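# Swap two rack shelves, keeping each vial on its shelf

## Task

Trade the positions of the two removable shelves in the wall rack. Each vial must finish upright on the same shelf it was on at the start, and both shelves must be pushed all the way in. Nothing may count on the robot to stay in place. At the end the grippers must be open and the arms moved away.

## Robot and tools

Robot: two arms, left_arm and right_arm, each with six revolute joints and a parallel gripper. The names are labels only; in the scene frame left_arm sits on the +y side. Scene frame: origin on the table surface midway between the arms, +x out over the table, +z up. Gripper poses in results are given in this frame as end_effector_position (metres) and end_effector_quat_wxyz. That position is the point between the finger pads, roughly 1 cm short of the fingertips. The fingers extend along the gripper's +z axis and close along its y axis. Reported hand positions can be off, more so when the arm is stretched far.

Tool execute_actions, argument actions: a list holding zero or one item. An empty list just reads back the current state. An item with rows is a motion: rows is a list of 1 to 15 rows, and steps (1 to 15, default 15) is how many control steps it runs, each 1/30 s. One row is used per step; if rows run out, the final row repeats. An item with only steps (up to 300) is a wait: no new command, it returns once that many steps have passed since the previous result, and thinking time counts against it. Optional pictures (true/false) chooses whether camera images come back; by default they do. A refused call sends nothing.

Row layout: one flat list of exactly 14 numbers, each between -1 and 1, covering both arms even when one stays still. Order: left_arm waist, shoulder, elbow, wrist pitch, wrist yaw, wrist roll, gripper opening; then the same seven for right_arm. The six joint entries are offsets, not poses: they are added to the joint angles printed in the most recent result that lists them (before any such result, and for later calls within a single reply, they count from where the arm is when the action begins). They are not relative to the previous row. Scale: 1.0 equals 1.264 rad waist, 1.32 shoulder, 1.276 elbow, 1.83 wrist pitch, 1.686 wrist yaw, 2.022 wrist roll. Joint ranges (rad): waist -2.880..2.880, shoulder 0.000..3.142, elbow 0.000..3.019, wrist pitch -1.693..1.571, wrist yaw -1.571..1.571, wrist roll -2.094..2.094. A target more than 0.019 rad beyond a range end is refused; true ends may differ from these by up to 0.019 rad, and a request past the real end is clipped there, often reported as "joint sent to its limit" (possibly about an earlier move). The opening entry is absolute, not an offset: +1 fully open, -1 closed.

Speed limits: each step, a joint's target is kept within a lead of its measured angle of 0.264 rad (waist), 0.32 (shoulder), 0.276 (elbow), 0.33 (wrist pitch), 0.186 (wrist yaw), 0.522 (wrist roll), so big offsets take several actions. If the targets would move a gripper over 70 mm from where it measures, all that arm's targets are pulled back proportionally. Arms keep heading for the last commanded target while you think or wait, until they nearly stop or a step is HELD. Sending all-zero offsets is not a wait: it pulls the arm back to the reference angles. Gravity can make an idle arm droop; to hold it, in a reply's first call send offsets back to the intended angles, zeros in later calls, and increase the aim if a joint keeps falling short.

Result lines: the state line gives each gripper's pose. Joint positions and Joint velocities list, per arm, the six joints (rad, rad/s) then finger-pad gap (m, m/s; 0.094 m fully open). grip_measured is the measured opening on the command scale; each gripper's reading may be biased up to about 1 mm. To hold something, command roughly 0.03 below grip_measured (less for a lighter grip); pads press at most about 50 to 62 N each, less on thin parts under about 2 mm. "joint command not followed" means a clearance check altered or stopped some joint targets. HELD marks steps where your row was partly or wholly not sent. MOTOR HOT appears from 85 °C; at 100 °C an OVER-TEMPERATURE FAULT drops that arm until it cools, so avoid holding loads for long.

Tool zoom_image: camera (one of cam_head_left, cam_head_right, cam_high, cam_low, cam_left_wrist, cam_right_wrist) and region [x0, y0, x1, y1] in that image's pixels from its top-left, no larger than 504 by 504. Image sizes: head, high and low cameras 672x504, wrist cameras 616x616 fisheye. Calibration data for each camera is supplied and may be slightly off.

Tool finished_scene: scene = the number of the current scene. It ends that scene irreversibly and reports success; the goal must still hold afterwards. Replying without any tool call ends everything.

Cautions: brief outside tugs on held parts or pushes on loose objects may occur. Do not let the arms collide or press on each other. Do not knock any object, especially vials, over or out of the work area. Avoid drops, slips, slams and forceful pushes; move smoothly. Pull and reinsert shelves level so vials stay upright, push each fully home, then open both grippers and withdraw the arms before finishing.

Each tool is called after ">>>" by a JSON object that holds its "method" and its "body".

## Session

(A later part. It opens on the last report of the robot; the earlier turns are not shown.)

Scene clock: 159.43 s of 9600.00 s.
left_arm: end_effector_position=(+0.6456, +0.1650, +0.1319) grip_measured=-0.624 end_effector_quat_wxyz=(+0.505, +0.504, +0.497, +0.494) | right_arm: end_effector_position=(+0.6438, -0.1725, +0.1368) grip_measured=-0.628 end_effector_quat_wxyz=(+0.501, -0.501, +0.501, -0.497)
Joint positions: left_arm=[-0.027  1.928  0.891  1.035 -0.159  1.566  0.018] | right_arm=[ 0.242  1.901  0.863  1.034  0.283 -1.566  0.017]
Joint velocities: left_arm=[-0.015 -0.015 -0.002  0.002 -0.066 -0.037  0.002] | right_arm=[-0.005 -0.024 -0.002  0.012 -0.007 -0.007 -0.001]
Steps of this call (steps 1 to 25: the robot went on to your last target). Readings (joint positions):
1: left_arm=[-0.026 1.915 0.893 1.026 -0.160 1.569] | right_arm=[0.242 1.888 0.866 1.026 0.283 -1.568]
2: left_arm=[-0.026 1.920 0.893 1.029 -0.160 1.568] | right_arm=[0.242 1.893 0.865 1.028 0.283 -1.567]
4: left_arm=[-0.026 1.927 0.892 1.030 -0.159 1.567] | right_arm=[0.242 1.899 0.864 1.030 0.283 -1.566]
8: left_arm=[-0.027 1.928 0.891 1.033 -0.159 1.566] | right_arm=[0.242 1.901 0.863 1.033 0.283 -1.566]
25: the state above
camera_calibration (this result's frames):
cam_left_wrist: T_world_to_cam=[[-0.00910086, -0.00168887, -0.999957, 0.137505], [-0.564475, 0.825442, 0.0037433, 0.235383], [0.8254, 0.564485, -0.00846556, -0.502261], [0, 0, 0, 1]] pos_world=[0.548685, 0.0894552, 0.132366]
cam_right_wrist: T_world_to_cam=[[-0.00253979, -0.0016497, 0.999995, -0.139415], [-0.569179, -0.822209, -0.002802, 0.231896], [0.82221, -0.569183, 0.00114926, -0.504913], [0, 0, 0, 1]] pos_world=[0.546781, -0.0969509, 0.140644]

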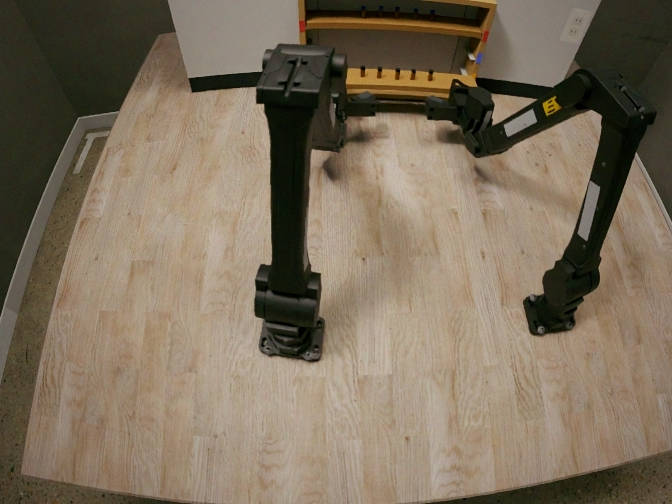

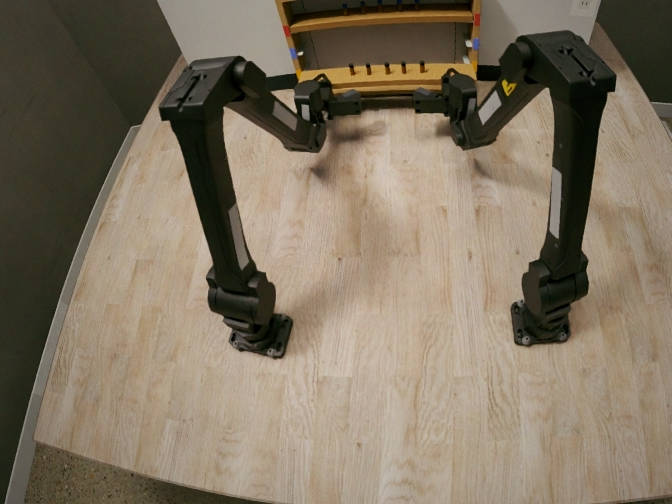

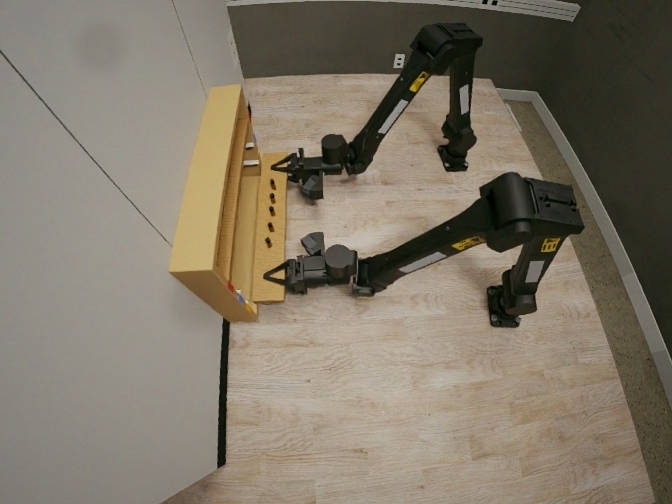

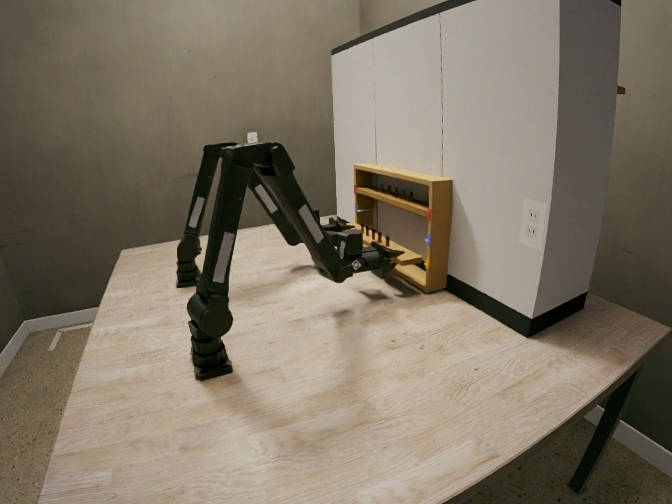

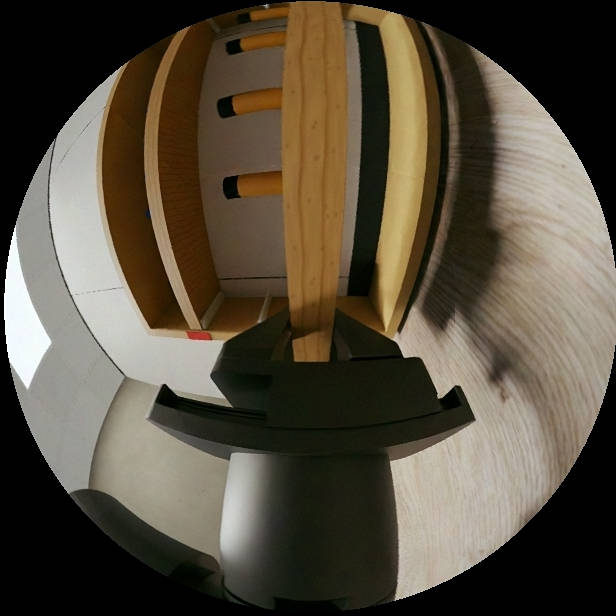

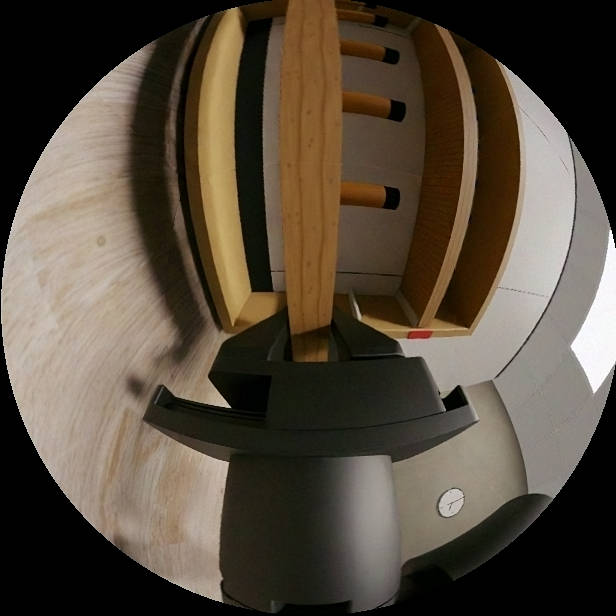

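>>> {"method": "execute_actions", "body": {"actions": [{"rows":[[0.003,-0.016,0.02,0.01,0,0,-0.66,-0.004,-0.009,0.02,0.01,-0.002,0,-0.665],[0.003,-0.016,0.03,0.008,0,0,-0.66,-0.004,-0.009,0.03,0.008,-0.002,0,-0.665],[0.004,-0.016,0.038,0.007,0,0,-0.66,-0.005,-0.009,0.038,0.007,-0.002,0,-0.665],[0.004,-0.016,0.044,0.006,0.001,0,-0.66,-0.005,-0.009,0.044,0.006,-0.003,0,-0.665],[0.004,-0.016,0.047,0.005,0.001,0,-0.66,-0.006,-0.009,0.047,0.005,-0.003,0,-0.665],[0.005,-0.016,0.05,0.004,0.001,0,-0.66,-0.006,-0.008,0.05,0.004,-0.004,0,-0.665],[0.005,-0.015,0.053,0.002,0.002,0,-0.66,-0.007,-0.008,0.053,0.003,-0.004,0,-0.665],[0.006,-0.014,0.056,0.001,0.002,0,-0.66,-0.007,-0.007,0.056,0.002,-0.004,0,-0.665],[0.006,-0.014,0.059,0,0.002,0,-0.66,-0.008,-0.006,0.059,0.001,-0.005,0,-0.665],[0.006,-0.013,0.062,-0.002,0.002,0,-0.66,-0.008,-0.005,0.062,0,-0.005,0,-0.665],[0.007,-0.012,0.065,-0.003,0.003,0,-0.66,-0.009,-0.004,0.065,-0.001,-0.006,0,-0.665],[0.007,-0.011,0.068,-0.005,0.003,0,-0.66,-0.01,-0.003,0.068,-0.003,-0.006,0,-0.665],[0.008,-0.01,0.071,-0.006,0.003,0,-0.66,-0.01,-0.002,0.071,-0.004,-0.007,0,-0.665],[0.008,-0.009,0.074,-0.008,0.003,0,-0.66,-0.011,-0.001,0.074,-0.005,-0.007,0,-0.665]]}], "pictures": false}}

>>> {"method": "execute_actions", "body": {"actions": [{"steps":20}], "pictures": false}}

Scene clock: 168.67 s of 9600.00 s.
left_arm: end_effector_position=(+0.6575, +0.1644, +0.1440) grip_measured=-0.624 end_effector_quat_wxyz=(+0.510, +0.498, +0.494, +0.498) | right_arm: end_effector_position=(+0.6553, -0.1724, +0.1486) grip_measured=-0.628 end_effector_quat_wxyz=(+0.507, -0.494, +0.498, -0.501)
Joint positions: left_arm=[-0.025  1.928  0.928  1.017 -0.159  1.566  0.018] | right_arm=[ 0.236  1.901  0.898  1.02   0.28  -1.566  0.017]
Joint velocities: left_arm=[-0.015 -0.015  0.12  -0.061 -0.081  0.037 -0.   ] | right_arm=[-0.015  0.015  0.095 -0.051  0.022  0.051  0.   ]
Steps of this call (steps 1 to 15: the robot went on to your last target; steps 16 to 90: nothing new was sent; then 5.73 s passed at rest; steps 91 to 105: all 15 steps of this action). Readings (joint positions):
91: left_arm=[-0.027 1.928 0.891 1.035 -0.159 1.566] | right_arm=[0.242 1.901 0.863 1.034 0.282 -1.566]
92: left_arm=[-0.027 1.928 0.891 1.035 -0.159 1.566] | right_arm=[0.242 1.901 0.863 1.034 0.282 -1.566]
94: left_arm=[-0.027 1.928 0.891 1.035 -0.159 1.566] | right_arm=[0.242 1.901 0.863 1.034 0.282 -1.566]
98: left_arm=[-0.027 1.928 0.899 1.033 -0.159 1.566] | right_arm=[0.242 1.901 0.870 1.033 0.282 -1.566]
105: the state above

Scene clock: 169.33 s of 9600.00 s.
left_arm: end_effector_position=(+0.6593, +0.1643, +0.1457) grip_measured=-0.624 end_effector_quat_wxyz=(+0.510, +0.497, +0.493, +0.499) | right_arm: end_effector_position=(+0.6572, -0.1725, +0.1502) grip_measured=-0.628 end_effector_quat_wxyz=(+0.508, -0.493, +0.498, -0.502)
Joint positions: left_arm=[-0.024  1.928  0.934  1.014 -0.159  1.566  0.018] | right_arm=[ 0.235  1.901  0.903  1.017  0.279 -1.566  0.017]
Joint velocities: left_arm=[-0.015 -0.005 -0.012 -0.012  0.066 -0.037 -0.   ] | right_arm=[-0.005 -0.005 -0.002  0.017 -0.037  0.022  0.   ]
Steps of this call (steps 1 to 15: the robot went on to your last target; steps 16 to 20: nothing new was sent). Readings (joint positions):
1: left_arm=[-0.025 1.928 0.931 1.016 -0.159 1.566] | right_arm=[0.235 1.901 0.901 1.019 0.279 -1.566]
2: left_arm=[-0.025 1.928 0.933 1.016 -0.159 1.566] | right_arm=[0.235 1.901 0.903 1.019 0.279 -1.566]
4: left_arm=[-0.024 1.928 0.934 1.016 -0.159 1.566] | right_arm=[0.235 1.901 0.903 1.018 0.279 -1.566]
8: left_arm=[-0.024 1.928 0.934 1.014 -0.159 1.566] | right_arm=[0.235 1.901 0.903 1.017 0.279 -1.566]
20: the state above
All arms were judged still, so your last target was given up. Only a new action makes them travel on or press farther. Fingers that are still opening or closing keep moving.

>>> {"method": "execute_actions", "body": {"actions": [{"rows":[[0.007,-0.005,0.044,0.002,0.003,0,-0.66,-0.007,-0.001,0.046,0.002,-0.004,0,-0.665],[0.008,-0.002,0.049,0,0.003,0,-0.66,-0.008,0.002,0.051,0,-0.005,0,-0.665],[0.008,0.001,0.054,-0.002,0.004,0,-0.66,-0.009,0.005,0.056,-0.002,-0.006,0,-0.665],[0.009,0.004,0.059,-0.004,0.004,0,-0.66,-0.01,0.008,0.061,-0.004,-0.006,0,-0.665],[0.009,0.007,0.064,-0.006,0.004,0,-0.66,-0.011,0.01,0.066,-0.006,-0.007,0,-0.665],[0.01,0.01,0.069,-0.008,0.005,0,-0.66,-0.012,0.013,0.071,-0.008,-0.008,0,-0.665],[0.01,0.013,0.074,-0.01,0.005,0,-0.66,-0.012,0.016,0.076,-0.01,-0.009,0,-0.665],[0.011,0.016,0.079,-0.012,0.005,0,-0.66,-0.013,0.019,0.081,-0.012,-0.009,0,-0.665],[0.011,0.018,0.084,-0.014,0.006,0,-0.66,-0.014,0.022,0.086,-0.014,-0.01,0,-0.665],[0.012,0.021,0.089,-0.016,0.006,0,-0.66,-0.015,0.025,0.091,-0.016,-0.011,0,-0.665],[0.013,0.024,0.094,-0.018,0.007,0,-0.66,-0.016,0.028,0.096,-0.018,-0.012,0,-0.665],[0.013,0.027,0.099,-0.02,0.007,0,-0.66,-0.017,0.03,0.101,-0.02,-0.013,0,-0.665],[0.014,0.03,0.104,-0.022,0.007,0,-0.66,-0.018,0.033,0.106,-0.022,-0.013,0,-0.665],[0.014,0.033,0.109,-0.023,0.008,0,-0.66,-0.019,0.036,0.111,-0.023,-0.014,0,-0.665],[0.015,0.036,0.113,-0.025,0.008,0,-0.66,-0.02,0.039,0.116,-0.025,-0.015,0,-0.665]]}], "pictures": false}}

>>> {"method": "execute_actions", "body": {"actions": [{"steps":20}]}}

Scene clock: 176.23 s of 9600.00 s.
left_arm: end_effector_position=(+0.6850, +0.1647, +0.1367) grip_measured=-0.624 end_effector_quat_wxyz=(+0.505, +0.502, +0.498, +0.496) | right_arm: end_effector_position=(+0.6835, -0.1724, +0.1425) grip_measured=-0.628 end_effector_quat_wxyz=(+0.502, -0.499, +0.500, -0.498)
Joint positions: left_arm=[-0.015  1.979  1.012  0.969 -0.152  1.566  0.018] | right_arm=[ 0.22   1.95   0.981  0.97   0.262 -1.566  0.017]
Joint velocities: left_arm=[ 0.015  0.103  0.164 -0.09   0.007 -0.022  0.001] | right_arm=[-0.034  0.122  0.183 -0.105  0.007 -0.037  0.001]
Steps of this call (steps 1 to 90: nothing new was sent; then 3.40 s passed at rest; steps 91 to 105: all 15 steps of this action). Readings (joint positions):
91: left_arm=[-0.024 1.929 0.934 1.014 -0.159 1.566] | right_arm=[0.235 1.901 0.903 1.016 0.279 -1.566]
92: left_arm=[-0.024 1.929 0.935 1.012 -0.159 1.566] | right_arm=[0.235 1.901 0.904 1.015 0.279 -1.566]
94: left_arm=[-0.023 1.933 0.940 1.007 -0.159 1.566] | right_arm=[0.233 1.904 0.910 1.009 0.277 -1.566]
98: left_arm=[-0.021 1.950 0.967 0.994 -0.156 1.566] | right_arm=[0.229 1.920 0.935 0.995 0.272 -1.566]
105: the state above

Scene clock: 176.90 s of 9600.00 s.
left_arm: end_effector_position=(+0.6891, +0.1647, +0.1350) grip_measured=-0.624 end_effector_quat_wxyz=(+0.504, +0.502, +0.498, +0.495) | right_arm: end_effector_position=(+0.6878, -0.1722, +0.1410) grip_measured=-0.628 end_effector_quat_wxyz=(+0.502, -0.500, +0.501, -0.498)
Joint positions: left_arm=[-0.014  1.988  1.025  0.963 -0.151  1.565  0.018] | right_arm=[ 0.218  1.958  0.994  0.963  0.26  -1.566  0.017]
Joint velocities: left_arm=[-0.005  0.005 -0.017 -0.007 -0.022  0.022  0.   ] | right_arm=[-0.005 -0.015  0.002 -0.022 -0.051 -0.066 -0.   ]
Steps of this call (steps 1 to 20: the robot went on to your last target). Readings (joint positions):
1: left_arm=[-0.015 1.983 1.017 0.967 -0.151 1.566] | right_arm=[0.219 1.953 0.986 0.967 0.261 -1.566]
2: left_arm=[-0.014 1.986 1.021 0.965 -0.151 1.565] | right_arm=[0.219 1.956 0.990 0.966 0.261 -1.566]
4: left_arm=[-0.014 1.988 1.025 0.964 -0.151 1.565] | right_arm=[0.218 1.958 0.994 0.964 0.260 -1.566]
8: left_arm=[-0.014 1.988 1.025 0.963 -0.151 1.565] | right_arm=[0.218 1.958 0.994 0.963 0.260 -1.566]
20: the state above
camera_calibration (this result's frames):
cam_left_wrist: T_world_to_cam=[[-0.00761148, -0.00352131, -0.999965, 0.140316], [-0.567939, 0.823069, 0.00142462, 0.263225], [0.823035, 0.56793, -0.00826467, -0.536935], [0, 0, 0, 1]] pos_world=[0.59248, 0.0887829, 0.135498]
cam_right_wrist: T_world_to_cam=[[-0.00472925, -0.00232056, 0.999986, -0.14214], [-0.569798, -0.821772, -0.00460175, 0.257932], [0.821771, -0.569812, 0.00256411, -0.540968], [0, 0, 0, 1]] pos_world=[0.590849, -0.0966188, 0.144712]

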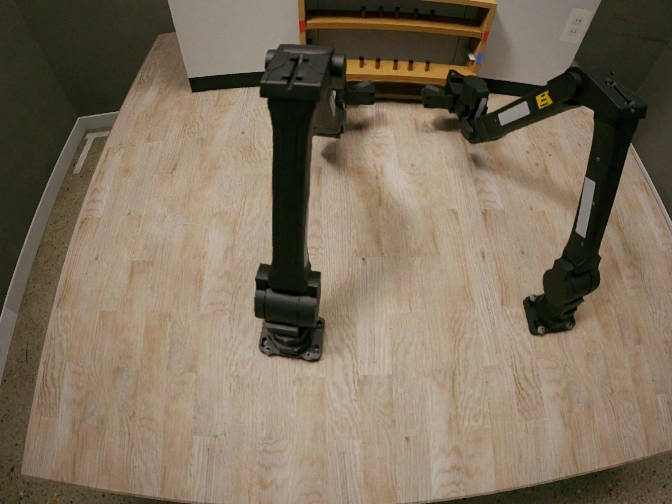

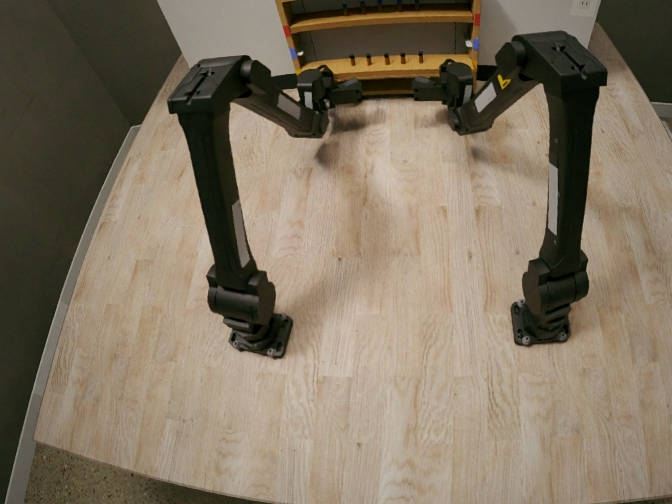

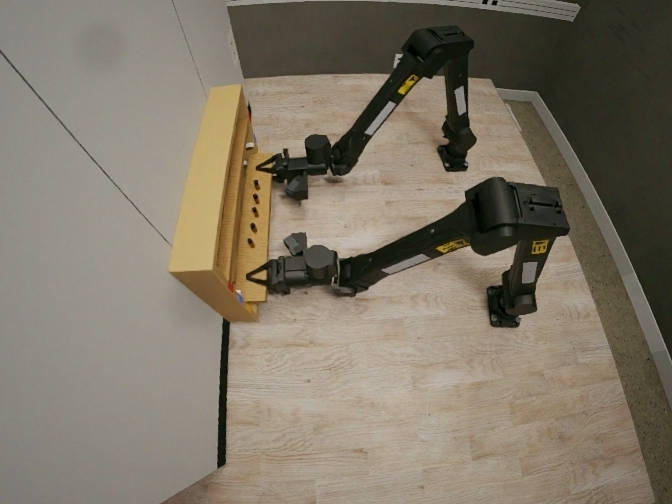

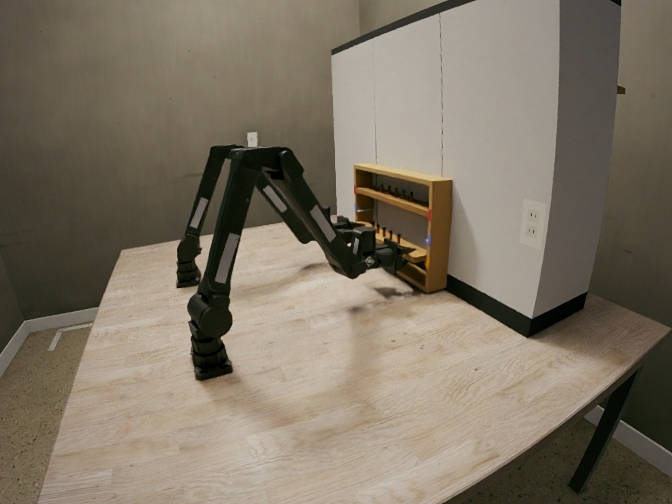

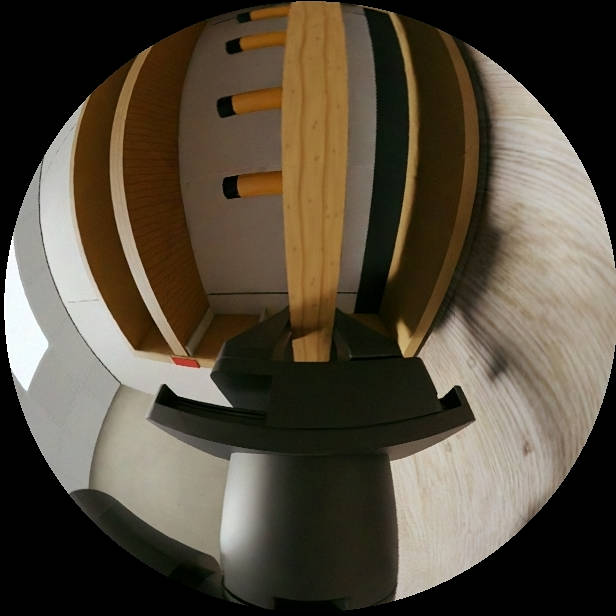

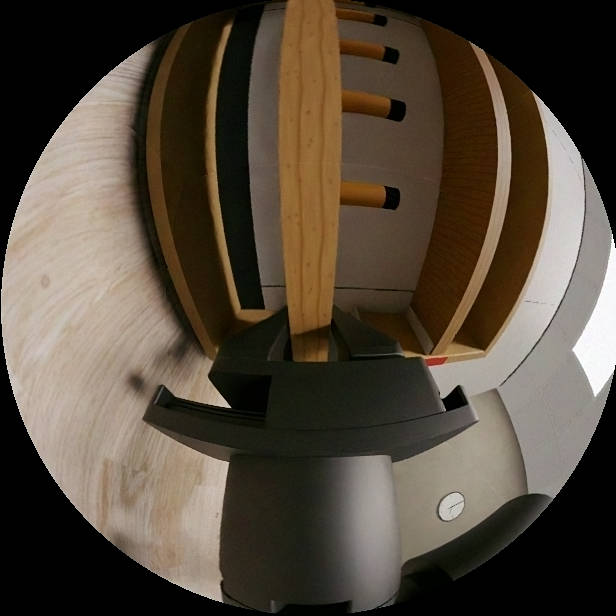

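>>> {"method": "execute_actions", "body": {"actions": [{"rows":[[0.007,-0.007,0.045,0.002,0.003,0,-0.66,-0.008,-0.002,0.048,0.003,-0.003,0,-0.665],[0.008,-0.003,0.051,0,0.004,0,-0.66,-0.009,0.002,0.054,0.001,-0.004,0,-0.665],[0.009,0.001,0.059,-0.002,0.004,0,-0.66,-0.01,0.007,0.061,-0.001,-0.005,0,-0.665],[0.009,0.006,0.067,-0.005,0.004,0,-0.66,-0.011,0.011,0.069,-0.003,-0.006,0,-0.665],[0.01,0.01,0.075,-0.007,0.005,0,-0.66,-0.012,0.016,0.077,-0.005,-0.007,0,-0.665],[0.011,0.015,0.083,-0.009,0.005,0,-0.66,-0.013,0.021,0.085,-0.007,-0.008,0,-0.665],[0.011,0.019,0.091,-0.012,0.005,0,-0.66,-0.014,0.026,0.093,-0.008,-0.008,0,-0.665],[0.012,0.024,0.099,-0.014,0.006,0,-0.66,-0.015,0.031,0.1,-0.01,-0.009,0,-0.665],[0.013,0.028,0.107,-0.016,0.006,0,-0.66,-0.016,0.035,0.108,-0.012,-0.01,0,-0.665],[0.014,0.033,0.115,-0.019,0.006,0,-0.66,-0.018,0.04,0.116,-0.014,-0.011,0,-0.665],[0.014,0.037,0.123,-0.021,0.007,0,-0.66,-0.019,0.045,0.124,-0.016,-0.012,0,-0.665],[0.015,0.042,0.131,-0.023,0.007,0,-0.66,-0.02,0.049,0.131,-0.018,-0.013,0,-0.665],[0.016,0.046,0.138,-0.025,0.007,0,-0.66,-0.021,0.053,0.138,-0.019,-0.013,0,-0.665],[0.016,0.049,0.143,-0.027,0.008,0,-0.66,-0.022,0.056,0.143,-0.02,-0.014,0,-0.665],[0.016,0.051,0.146,-0.028,0.008,0,-0.66,-0.022,0.058,0.146,-0.021,-0.014,0,-0.665]]}], "pictures": false}}

>>> {"method": "execute_actions", "body": {"actions": [{"steps":20}], "pictures": false}}

>>> {"method": "execute_actions", "body": {"actions": [{"rows":[[0,-0.008,0.03,0.004,0,0,-0.66,0,-0.002,0.03,0.004,0,0,-0.665],[0,-0.006,0.028,0.005,0,0,-0.66,0,0,0.028,0.005,0,0,-0.665],[0,-0.004,0.026,0.006,0,0,-0.66,0,0.002,0.026,0.006,0,0,-0.665],[0,-0.002,0.024,0.007,0,0,-0.66,0,0.004,0.024,0.007,0,0,-0.665],[0,0,0.022,0.008,0,0,-0.66,0,0.006,0.022,0.008,0,0,-0.665],[0,0.002,0.02,0.009,0,0,-0.66,0,0.008,0.02,0.009,0,0,-0.665]]}], "pictures": false}}

Scene clock: 187.13 s of 9600.00 s.
left_arm: end_effector_position=(+0.7267, +0.1653, +0.1278) grip_measured=-0.624 end_effector_quat_wxyz=(+0.503, +0.502, +0.500, +0.495) | right_arm: end_effector_position=(+0.7257, -0.1724, +0.1338) grip_measured=-0.628 end_effector_quat_wxyz=(+0.501, -0.500, +0.501, -0.498)
Joint positions: left_arm=[-0.003  2.062  1.144  0.913 -0.143  1.564  0.018] | right_arm=[ 0.2    2.034  1.111  0.921  0.243 -1.566  0.017]
Joint velocities: left_arm=[ 0.024  0.132  0.198 -0.09  -0.037  0.066  0.   ] | right_arm=[-0.015  0.151  0.193 -0.09  -0.037 -0.007  0.   ]
Steps of this call (steps 1 to 15: the robot went on to your last target; steps 16 to 90: nothing new was sent; then 6.73 s passed at rest; steps 91 to 105: all 15 steps of this action). Readings (joint positions):
91: left_arm=[-0.014 1.989 1.025 0.962 -0.151 1.565] | right_arm=[0.218 1.958 0.994 0.963 0.260 -1.566]
92: left_arm=[-0.014 1.989 1.025 0.962 -0.151 1.565] | right_arm=[0.218 1.959 0.994 0.962 0.260 -1.566]
94: left_arm=[-0.014 1.993 1.033 0.956 -0.151 1.564] | right_arm=[0.217 1.963 1.002 0.957 0.259 -1.566]
98: left_arm=[-0.009 2.017 1.075 0.941 -0.148 1.564] | right_arm=[0.211 1.987 1.042 0.944 0.253 -1.566]
105: the state above

Scene clock: 187.80 s of 9600.00 s.
left_arm: end_effector_position=(+0.7299, +0.1650, +0.1262) grip_measured=-0.624 end_effector_quat_wxyz=(+0.502, +0.503, +0.500, +0.494) | right_arm: end_effector_position=(+0.7290, -0.1725, +0.1314) grip_measured=-0.628 end_effector_quat_wxyz=(+0.501, -0.500, +0.502, -0.497)
Joint positions: left_arm=[-0.003  2.069  1.155  0.908 -0.142  1.564  0.018] | right_arm=[ 0.199  2.043  1.121  0.918  0.242 -1.565  0.017]
Joint velocities: left_arm=[-0.005 -0.005  0.012 -0.002  0.022 -0.007  0.   ] | right_arm=[-0.015 -0.005 -0.002  0.007  0.007  0.007 -0.001]
Steps of this call (steps 1 to 20: the robot went on to your last target). Readings (joint positions):
1: left_arm=[-0.003 2.066 1.150 0.910 -0.142 1.564] | right_arm=[0.200 2.038 1.116 0.919 0.242 -1.566]
2: left_arm=[-0.003 2.069 1.153 0.909 -0.142 1.564] | right_arm=[0.199 2.041 1.119 0.918 0.242 -1.566]
4: left_arm=[-0.003 2.069 1.155 0.908 -0.142 1.564] | right_arm=[0.199 2.043 1.121 0.918 0.242 -1.565]
8: left_arm=[-0.003 2.069 1.155 0.908 -0.142 1.564] | right_arm=[0.199 2.043 1.121 0.918 0.242 -1.565]
20: the state above

Scene clock: 188.30 s of 9600.00 s.
left_arm: end_effector_position=(+0.7299, +0.1650, +0.1256) grip_measured=-0.624 end_effector_quat_wxyz=(+0.502, +0.503, +0.500, +0.494) | right_arm: end_effector_position=(+0.7290, -0.1725, +0.1293) grip_measured=-0.628 end_effector_quat_wxyz=(+0.501, -0.501, +0.503, -0.496)
Joint positions: left_arm=[-0.003  2.07   1.155  0.908 -0.142  1.566  0.018] | right_arm=[ 0.199  2.046  1.121  0.918  0.242 -1.562  0.017]
Joint velocities: left_arm=[ 0.005 -0.005  0.007  0.007  0.007 -0.095 -0.001] | right_arm=[ 0.005 -0.015 -0.007  0.002  0.007  0.051  0.002]
Steps of this call (steps 1 to 15: all 15 steps of this action). Readings (joint positions):
1: left_arm=[-0.003 2.069 1.155 0.908 -0.142 1.564] | right_arm=[0.199 2.043 1.121 0.918 0.242 -1.565]
2: left_arm=[-0.003 2.069 1.155 0.908 -0.142 1.564] | right_arm=[0.199 2.043 1.121 0.918 0.242 -1.565]
4: left_arm=[-0.003 2.069 1.155 0.908 -0.142 1.564] | right_arm=[0.199 2.043 1.121 0.918 0.242 -1.565]
8: left_arm=[-0.003 2.070 1.155 0.908 -0.142 1.566] | right_arm=[0.199 2.046 1.121 0.918 0.242 -1.562]
15: the state above

>>> {"method": "execute_actions", "body": {"actions": [{"rows":[[0,0,0.015,0.003,0,0,-0.63,0,0,0.015,0.003,0,0,-0.63],[0,0,0.015,0.003,0,0,-0.6,0,0,0.015,0.003,0,0,-0.6],[0,0,0.015,0.003,0,0,-0.55,0,0,0.015,0.003,0,0,-0.55],[0,0,0.015,0.003,0,0,-0.45,0,0,0.015,0.003,0,0,-0.45],[0,0,0.015,0.003,0,0,-0.3,0,0,0.015,0.003,0,0,-0.3],[0,0,0.015,0.003,0,0,-0.15,0,0,0.015,0.003,0,0,-0.15]]}]}}

Scene clock: 191.57 s of 9600.00 s.
left_arm: end_effector_position=(+0.7299, +0.1650, +0.1251) grip_measured=-0.151 end_effector_quat_wxyz=(+0.502, +0.504, +0.500, +0.494) | right_arm: end_effector_position=(+0.7290, -0.1725, +0.1293) grip_measured=-0.152 end_effector_quat_wxyz=(+0.501, -0.500, +0.503, -0.496)
Joint positions: left_arm=[-0.003  2.071  1.155  0.908 -0.142  1.566  0.04 ] | right_arm=[ 0.199  2.046  1.121  0.918  0.242 -1.561  0.04 ]
Joint velocities: left_arm=[ 0.005 -0.015 -0.002 -0.002  0.095 -0.037 -0.001] | right_arm=[ 0.005 -0.015 -0.022  0.027  0.022  0.007  0.001]
Steps of this call (steps 1 to 15: the robot went on to your last target; steps 16 to 83: nothing new was sent; steps 84 to 98: all 15 steps of this action). Readings (joint positions):
84: left_arm=[-0.003 2.070 1.155 0.908 -0.142 1.566] | right_arm=[0.199 2.046 1.121 0.918 0.242 -1.562]
85: left_arm=[-0.003 2.070 1.155 0.908 -0.142 1.566] | right_arm=[0.199 2.046 1.121 0.918 0.242 -1.561]
87: left_arm=[-0.003 2.071 1.155 0.908 -0.142 1.566] | right_arm=[0.199 2.046 1.121 0.918 0.242 -1.561]
91: left_arm=[-0.003 2.071 1.155 0.908 -0.142 1.566] | right_arm=[0.199 2.046 1.121 0.918 0.242 -1.561]
98: the state above
camera_calibration (this result's frames):
cam_left_wrist: T_world_to_cam=[[-0.0147597, -0.00168134, -0.99989, 0.135581], [-0.569789, 0.821761, 0.00702901, 0.28707], [0.821659, 0.56983, -0.0130869, -0.569444], [0, 0, 0, 1]] pos_world=[0.633459, 0.0888106, 0.126096]
cam_right_wrist: T_world_to_cam=[[0.000837137, -0.00552945, 0.999984, -0.134836], [-0.570777, -0.821095, -0.00406245, 0.281821], [0.821105, -0.570765, -0.00384345, -0.573827], [0, 0, 0, 1]] pos_world=[0.632142, -0.0968637, 0.133773]

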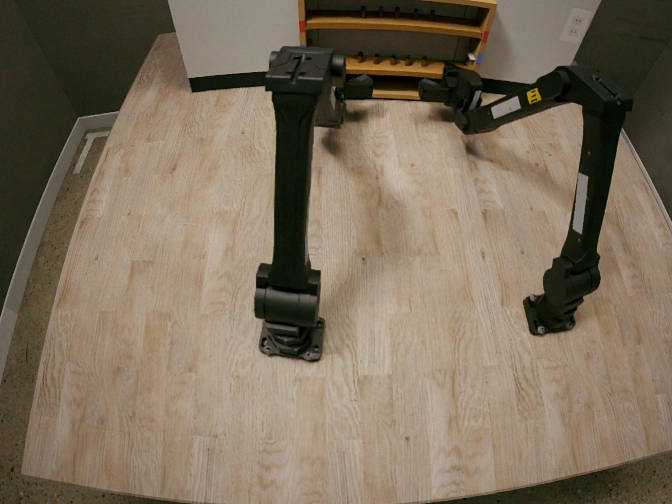

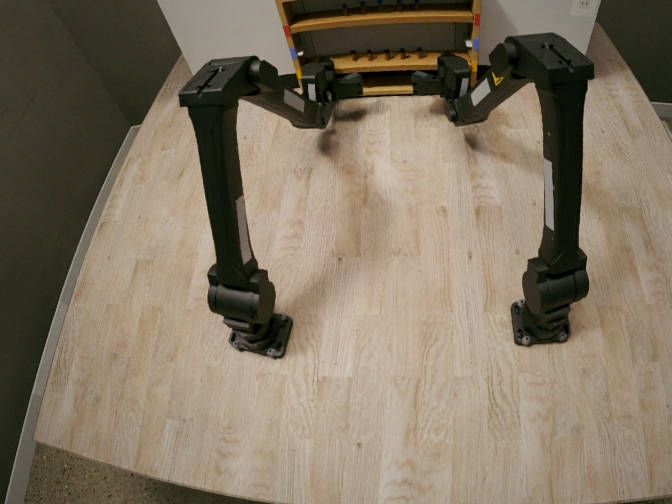

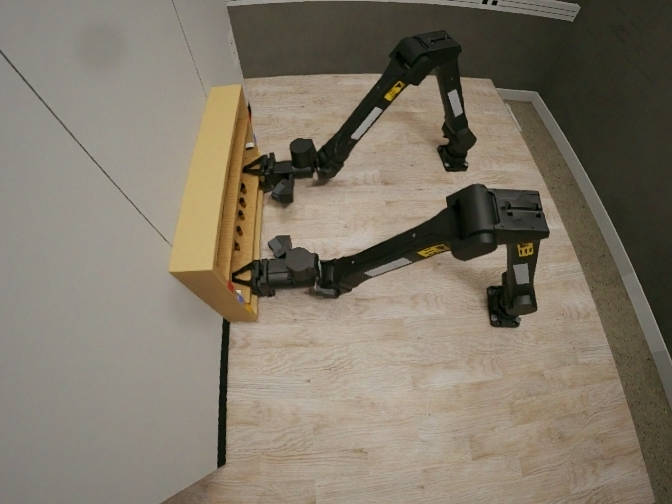

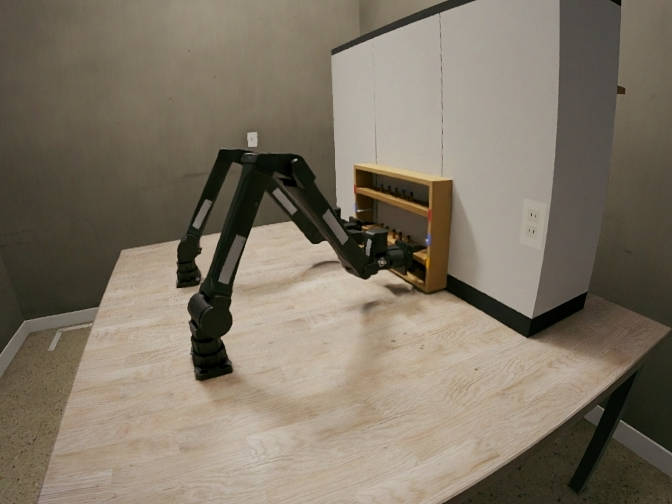

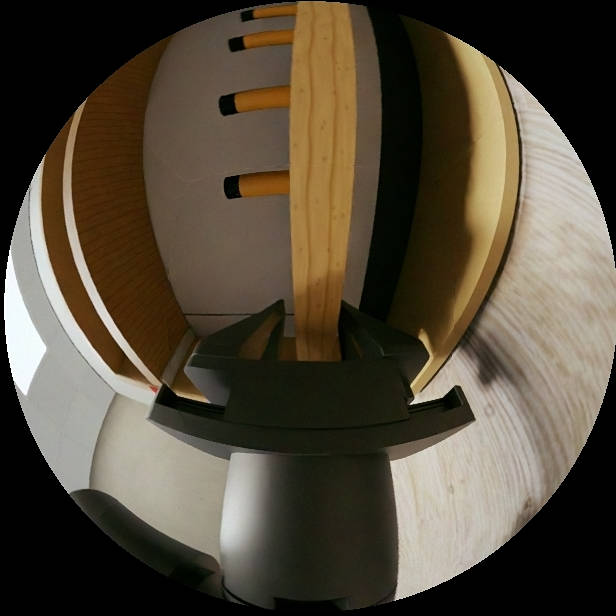

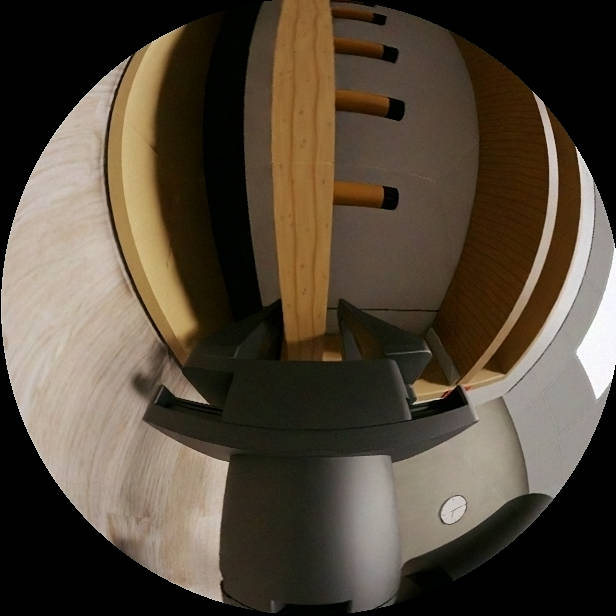

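>>> {"method": "execute_actions", "body": {"actions": [{"rows":[[-0.005,-0.006,0,0.009,-0.003,0,-0.15,0.006,-0.01,0,0.009,0.003,0,-0.15],[-0.006,-0.01,-0.008,0.013,-0.004,0,-0.15,0.008,-0.014,-0.008,0.013,0.004,0,-0.15],[-0.007,-0.015,-0.02,0.018,-0.004,0,-0.15,0.01,-0.019,-0.019,0.018,0.005,0,-0.15],[-0.008,-0.02,-0.032,0.023,-0.005,0,-0.15,0.011,-0.024,-0.031,0.023,0.007,0,-0.15],[-0.009,-0.025,-0.044,0.028,-0.006,0,-0.15,0.013,-0.029,-0.043,0.028,0.008,0,-0.15],[-0.01,-0.03,-0.056,0.033,-0.006,0,-0.15,0.015,-0.033,-0.054,0.032,0.009,0,-0.15],[-0.011,-0.035,-0.068,0.038,-0.007,0,-0.15,0.017,-0.038,-0.066,0.037,0.01,0,-0.15],[-0.013,-0.04,-0.08,0.043,-0.008,0,-0.15,0.019,-0.043,-0.078,0.042,0.011,0,-0.15],[-0.014,-0.045,-0.092,0.048,-0.008,0,-0.15,0.02,-0.048,-0.089,0.047,0.013,0,-0.15],[-0.015,-0.05,-0.104,0.053,-0.009,0,-0.15,0.022,-0.053,-0.101,0.052,0.014,0,-0.15],[-0.016,-0.055,-0.116,0.058,-0.01,0,-0.15,0.024,-0.057,-0.112,0.057,0.015,0,-0.15],[-0.017,-0.06,-0.128,0.063,-0.01,0,-0.15,0.026,-0.062,-0.124,0.062,0.016,0,-0.15],[-0.018,-0.065,-0.14,0.068,-0.011,0,-0.15,0.027,-0.067,-0.135,0.067,0.017,0,-0.15],[-0.019,-0.069,-0.15,0.072,-0.012,0,-0.15,0.029,-0.071,-0.145,0.071,0.018,0,-0.15],[-0.02,-0.072,-0.157,0.075,-0.012,0,-0.15,0.03,-0.074,-0.152,0.074,0.019,0,-0.15]]}], "pictures": false}}

>>> {"method": "execute_actions", "body": {"actions": [{"steps":20}], "pictures": false}}

Scene clock: 202.70 s of 9600.00 s.
left_arm: end_effector_position=(+0.6737, +0.1689, +0.1130) grip_measured=-0.151 end_effector_quat_wxyz=(+0.498, +0.505, +0.503, +0.494) | right_arm: end_effector_position=(+0.6725, -0.1759, +0.1153) grip_measured=-0.151 end_effector_quat_wxyz=(+0.496, -0.503, +0.506, -0.495)
Joint positions: left_arm=[-0.014  2.007  0.976  1.013 -0.158  1.566  0.04 ] | right_arm=[ 0.221  1.986  0.946  1.021  0.268 -1.562  0.04 ]
Joint velocities: left_arm=[-0.054 -0.181 -0.359  0.212  0.037 -0.007  0.001] | right_arm=[ 0.073 -0.171 -0.374  0.208 -0.051  0.022  0.001]
Steps of this call (steps 1 to 15: the robot went on to your last target; steps 16 to 90: nothing new was sent; then 7.63 s passed at rest; steps 91 to 105: all 15 steps of this action). Readings (joint positions):
91: left_arm=[-0.003 2.071 1.155 0.908 -0.142 1.566] | right_arm=[0.199 2.046 1.121 0.918 0.242 -1.561]
92: left_arm=[-0.003 2.071 1.154 0.909 -0.143 1.566] | right_arm=[0.199 2.046 1.120 0.919 0.243 -1.561]
94: left_arm=[-0.003 2.069 1.144 0.919 -0.145 1.566] | right_arm=[0.199 2.045 1.109 0.929 0.247 -1.561]
98: left_arm=[-0.003 2.055 1.083 0.951 -0.150 1.566] | right_arm=[0.202 2.034 1.051 0.964 0.254 -1.562]
105: the state above

Scene clock: 203.37 s of 9600.00 s.
left_arm: end_effector_position=(+0.6662, +0.1664, +0.1130) grip_measured=-0.151 end_effector_quat_wxyz=(+0.499, +0.506, +0.502, +0.493) | right_arm: end_effector_position=(+0.6641, -0.1734, +0.1139) grip_measured=-0.151 end_effector_quat_wxyz=(+0.497, -0.505, +0.505, -0.493)
Joint positions: left_arm=[-0.019  1.997  0.954  1.027 -0.158  1.566  0.04 ] | right_arm=[ 0.228  1.977  0.922  1.034  0.27  -1.562  0.04 ]
Joint velocities: left_arm=[-0.015  0.005  0.017 -0.012 -0.037 -0.022  0.   ] | right_arm=[-0.015  0.005  0.007 -0.012  0.007 -0.051 -0.   ]
Steps of this call (steps 1 to 20: the robot went on to your last target). Readings (joint positions):
1: left_arm=[-0.015 2.002 0.965 1.019 -0.158 1.566] | right_arm=[0.224 1.981 0.934 1.027 0.269 -1.562]
2: left_arm=[-0.017 1.999 0.958 1.022 -0.158 1.566] | right_arm=[0.226 1.978 0.927 1.030 0.269 -1.562]
4: left_arm=[-0.019 1.997 0.954 1.025 -0.158 1.566] | right_arm=[0.228 1.977 0.922 1.032 0.269 -1.562]
8: left_arm=[-0.019 1.997 0.954 1.027 -0.158 1.566] | right_arm=[0.228 1.977 0.922 1.034 0.270 -1.562]
20: the state above

>>> {"method": "execute_actions", "body": {"actions": [{"rows":[[0,-0.03,0.02,-0.01,0,0,-0.15,0,-0.035,0.02,-0.01,0,-0.002,-0.15],[0,-0.045,0.03,-0.02,0,0,-0.15,0,-0.05,0.03,-0.02,0,-0.002,-0.15],[0,-0.062,0.035,-0.035,0,0,-0.15,0,-0.068,0.035,-0.035,0,-0.002,-0.15],[0,-0.08,0.039,-0.05,0,0,-0.15,0,-0.086,0.04,-0.052,0,-0.002,-0.15],[0,-0.098,0.043,-0.066,0,0,-0.15,0,-0.104,0.045,-0.068,0,-0.002,-0.15],[0,-0.116,0.047,-0.082,0,0,-0.15,0,-0.123,0.05,-0.085,0,-0.002,-0.15],[0,-0.134,0.051,-0.098,0,0,-0.15,0,-0.141,0.055,-0.101,0,-0.002,-0.15],[0,-0.152,0.055,-0.114,0,0,-0.15,0,-0.16,0.06,-0.118,0,-0.002,-0.15],[0,-0.17,0.059,-0.13,0,0,-0.15,0,-0.178,0.064,-0.134,0,-0.002,-0.15],[0,-0.188,0.063,-0.146,0,0,-0.15,0,-0.196,0.069,-0.151,0,-0.002,-0.15],[0,-0.206,0.067,-0.162,0,0,-0.15,0,-0.215,0.074,-0.167,0,-0.002,-0.15],[0,-0.224,0.072,-0.178,0,0,-0.15,0,-0.233,0.079,-0.184,0,-0.002,-0.15],[0,-0.24,0.076,-0.194,0,0,-0.15,0,-0.25,0.084,-0.2,0,-0.002,-0.15],[0,-0.252,0.08,-0.206,0,0,-0.15,0,-0.262,0.088,-0.212,0,-0.002,-0.15],[0,-0.259,0.083,-0.213,0,0,-0.15,0,-0.27,0.09,-0.22,0,-0.002,-0.15]]}], "pictures": false}}

>>> {"method": "execute_actions", "body": {"actions": [{"steps":30}]}}

Scene clock: 213.57 s of 9600.00 s.
left_arm: end_effector_position=(+0.6631, +0.1669, +0.2300) grip_measured=-0.151 end_effector_quat_wxyz=(+0.494, +0.511, +0.506, +0.489) | right_arm: end_effector_position=(+0.6615, -0.1742, +0.2171) grip_measured=-0.151 end_effector_quat_wxyz=(+0.486, -0.515, +0.511, -0.487)
Joint positions: left_arm=[-0.019  1.722  0.988  0.699 -0.158  1.566  0.04 ] | right_arm=[ 0.228  1.718  0.952  0.711  0.27  -1.562  0.04 ]
Joint velocities: left_arm=[-0.015 -0.747  0.208 -0.774  0.037 -0.022 -0.001] | right_arm=[ 0.005 -0.708  0.178 -0.784  0.007 -0.037  0.   ]
Steps of this call (steps 1 to 15: the robot went on to your last target; steps 16 to 90: nothing new was sent; then 6.70 s passed at rest; steps 91 to 105: all 15 steps of this action). Readings (joint positions):
91: left_arm=[-0.019 1.996 0.954 1.024 -0.158 1.566] | right_arm=[0.228 1.976 0.922 1.031 0.270 -1.562]
92: left_arm=[-0.019 1.992 0.954 1.015 -0.158 1.566] | right_arm=[0.228 1.973 0.922 1.023 0.270 -1.562]
94: left_arm=[-0.019 1.975 0.954 0.979 -0.158 1.566] | right_arm=[0.228 1.956 0.922 0.986 0.270 -1.562]
98: left_arm=[-0.019 1.899 0.956 0.884 -0.158 1.566] | right_arm=[0.228 1.884 0.924 0.892 0.270 -1.562]
105: the state above

Scene clock: 214.57 s of 9600.00 s.
left_arm: end_effector_position=(+0.6644, +0.1667, +0.2816) grip_measured=-0.151 end_effector_quat_wxyz=(+0.508, +0.497, +0.496, +0.499) | right_arm: end_effector_position=(+0.6608, -0.1743, +0.2926) grip_measured=-0.151 end_effector_quat_wxyz=(+0.511, -0.491, +0.497, -0.501)
Joint positions: left_arm=[-0.019  1.655  1.029  0.64  -0.158  1.566  0.04 ] | right_arm=[ 0.228  1.614  1.003  0.637  0.27  -1.562  0.04 ]
Joint velocities: left_arm=[-0.005  0.015 -0.012  0.012 -0.037 -0.066 -0.001] | right_arm=[-0.015  0.015 -0.007 -0.012 -0.051  0.066  0.001]
Steps of this call (steps 1 to 30: the robot went on to your last target). Readings (joint positions):
1: left_arm=[-0.019 1.699 0.996 0.676 -0.158 1.566] | right_arm=[0.228 1.695 0.959 0.688 0.270 -1.562]
2: left_arm=[-0.019 1.678 1.004 0.663 -0.158 1.566] | right_arm=[0.228 1.674 0.966 0.669 0.270 -1.562]
4: left_arm=[-0.019 1.649 1.018 0.653 -0.158 1.566] | right_arm=[0.228 1.641 0.983 0.649 0.270 -1.562]
8: left_arm=[-0.019 1.634 1.029 0.651 -0.158 1.566] | right_arm=[0.228 1.614 1.003 0.646 0.270 -1.562]
30: the state above
All arms were judged still, so your last target was given up. Only a new action makes them travel on or press farther. Fingers that are still opening or closing keep moving.
camera_calibration (this result's frames):
cam_left_wrist: T_world_to_cam=[[0.00707103, -0.00527268, -0.999961, 0.277225], [-0.569775, 0.821758, -0.00836209, 0.251623], [0.82177, 0.569812, 0.00280644, -0.519132], [0, 0, 0, 1]] pos_world=[0.568016, 0.0904965, 0.280775]
cam_right_wrist: T_world_to_cam=[[-0.030417, -0.013726, 0.999443, -0.278682], [-0.569018, -0.821828, -0.0286041, 0.24799], [0.821763, -0.569571, 0.0171872, -0.524655], [0, 0, 0, 1]] pos_world=[0.563776, -0.0988478, 0.294637]

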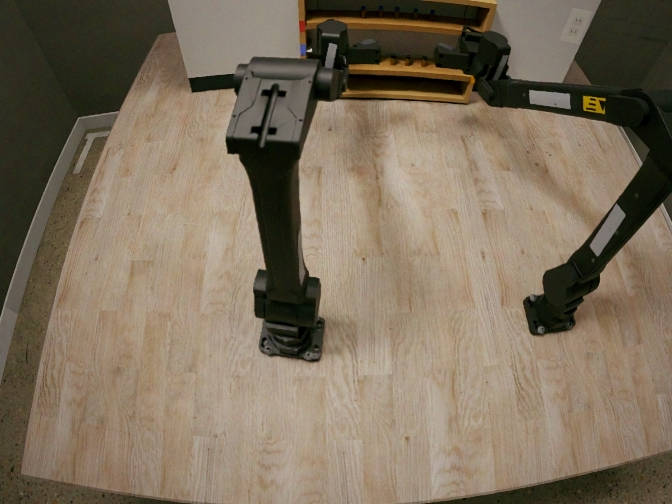

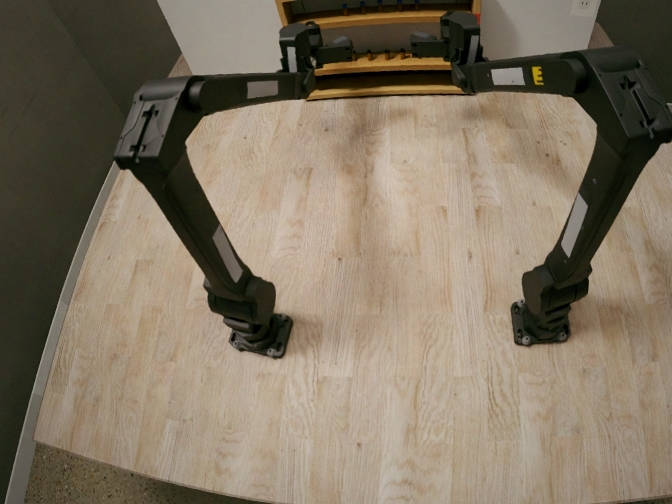

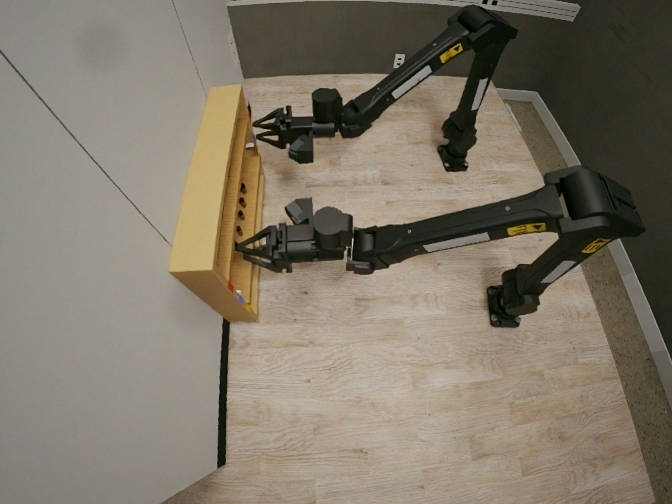

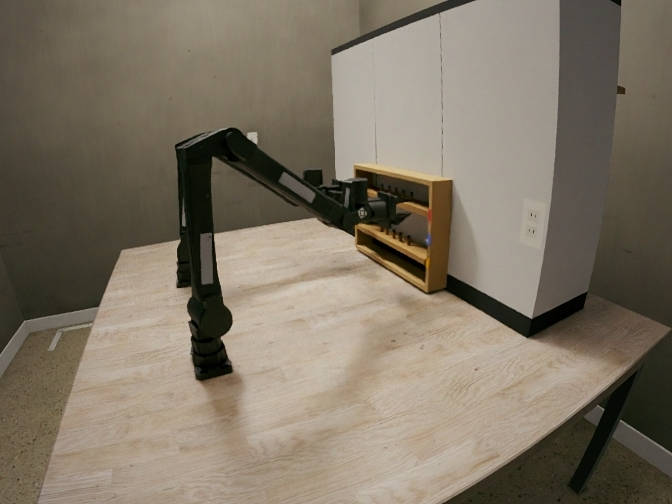

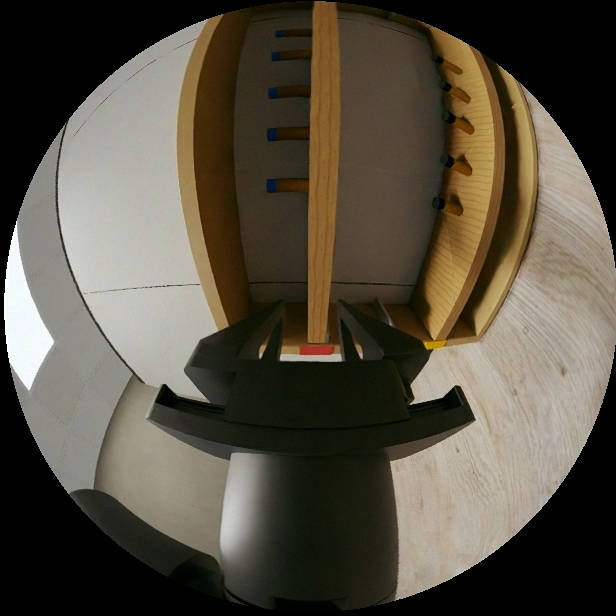

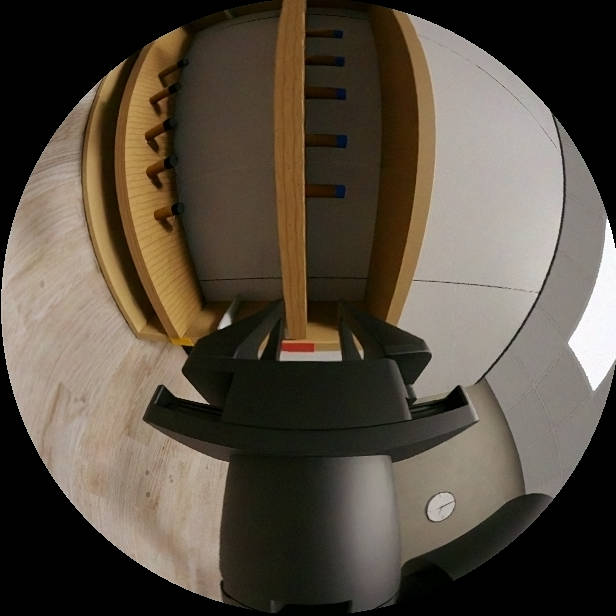

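>>> {"method": "execute_actions", "body": {"actions": [{"rows":[[0.005,0.008,0.03,-0.003,0.002,0,-0.15,-0.006,0.015,0.03,-0.003,-0.003,-0.002,-0.15],[0.005,0.012,0.036,-0.004,0.003,0,-0.15,-0.007,0.021,0.036,-0.004,-0.003,-0.002,-0.15],[0.006,0.016,0.04,-0.005,0.003,0,-0.15,-0.007,0.027,0.04,-0.005,-0.004,-0.002,-0.15],[0.006,0.019,0.045,-0.005,0.004,0,-0.15,-0.008,0.032,0.045,-0.005,-0.004,-0.002,-0.15],[0.007,0.022,0.05,-0.006,0.004,0,-0.15,-0.009,0.036,0.05,-0.006,-0.005,-0.002,-0.15],[0.007,0.025,0.055,-0.007,0.004,0,-0.15,-0.01,0.04,0.055,-0.007,-0.005,-0.002,-0.15],[0.007,0.028,0.06,-0.008,0.005,0,-0.15,-0.01,0.044,0.06,-0.008,-0.006,-0.002,-0.15],[0.008,0.031,0.065,-0.009,0.005,0,-0.15,-0.011,0.048,0.065,-0.009,-0.006,-0.002,-0.15],[0.008,0.034,0.07,-0.01,0.005,0,-0.15,-0.012,0.052,0.07,-0.01,-0.007,-0.002,-0.15],[0.009,0.037,0.074,-0.01,0.006,0,-0.15,-0.012,0.055,0.074,-0.01,-0.007,-0.002,-0.15],[0.009,0.04,0.078,-0.011,0.006,0,-0.15,-0.013,0.058,0.078,-0.011,-0.008,-0.002,-0.15]]}], "pictures": false}}

>>> {"method": "execute_actions", "body": {"actions": [{"steps":15}], "pictures": false}}

Scene clock: 223.57 s of 9600.00 s.
left_arm: end_effector_position=(+0.6819, +0.1626, +0.2675) grip_measured=-0.151 end_effector_quat_wxyz=(+0.503, +0.506, +0.499, +0.492) | right_arm: end_effector_position=(+0.6803, -0.1700, +0.2646) grip_measured=-0.151 end_effector_quat_wxyz=(+0.498, -0.507, +0.504, -0.491)
Joint positions: left_arm=[-0.019  1.708  1.073  0.625 -0.152  1.566  0.04 ] | right_arm=[ 0.224  1.686  1.043  0.621  0.261 -1.562  0.04 ]
Joint velocities: left_arm=[-0.005 -0.015  0.007  0.017 -0.022  0.037 -0.001] | right_arm=[-0.024  0.005 -0.002 -0.017 -0.022  0.022 -0.001]
Steps of this call (steps 1 to 90: nothing new was sent; then 5.50 s passed at rest; steps 91 to 105: all 15 steps of this action). Readings (joint positions):
91: left_arm=[-0.019 1.655 1.029 0.640 -0.158 1.566] | right_arm=[0.228 1.615 1.003 0.637 0.269 -1.562]
92: left_arm=[-0.019 1.656 1.029 0.640 -0.158 1.566] | right_arm=[0.228 1.616 1.003 0.637 0.269 -1.562]
94: left_arm=[-0.019 1.659 1.029 0.639 -0.156 1.566] | right_arm=[0.228 1.621 1.004 0.637 0.268 -1.562]
98: left_arm=[-0.019 1.679 1.044 0.632 -0.154 1.566] | right_arm=[0.228 1.648 1.017 0.630 0.264 -1.562]
105: the state above

Scene clock: 224.07 s of 9600.00 s.
left_arm: end_effector_position=(+0.6819, +0.1626, +0.2674) grip_measured=-0.151 end_effector_quat_wxyz=(+0.503, +0.506, +0.499, +0.492) | right_arm: end_effector_position=(+0.6808, -0.1704, +0.2655) grip_measured=-0.151 end_effector_quat_wxyz=(+0.498, -0.506, +0.504, -0.492)
Joint positions: left_arm=[-0.019  1.708  1.073  0.624 -0.152  1.566  0.04 ] | right_arm=[ 0.224  1.686  1.045  0.62   0.261 -1.562  0.04 ]
Joint velocities: left_arm=[-0.005  0.015 -0.032  0.007  0.007 -0.007  0.001] | right_arm=[-0.005  0.005  0.012 -0.022  0.007 -0.081 -0.001]
Steps of this call (steps 1 to 15: the robot went on to your last target). Readings (joint positions):
1: left_arm=[-0.019 1.708 1.073 0.624 -0.152 1.566] | right_arm=[0.224 1.686 1.043 0.620 0.261 -1.562]
2: left_arm=[-0.019 1.708 1.073 0.624 -0.152 1.566] | right_arm=[0.224 1.686 1.044 0.620 0.261 -1.562]
4: left_arm=[-0.019 1.708 1.073 0.624 -0.152 1.566] | right_arm=[0.224 1.686 1.045 0.620 0.261 -1.562]
8: left_arm=[-0.019 1.708 1.073 0.624 -0.152 1.566] | right_arm=[0.224 1.686 1.045 0.620 0.261 -1.562]
15: the state above
All arms were judged still, so your last target was given up. Only a new action makes them travel on or press farther. Fingers that are still opening or closing keep moving.


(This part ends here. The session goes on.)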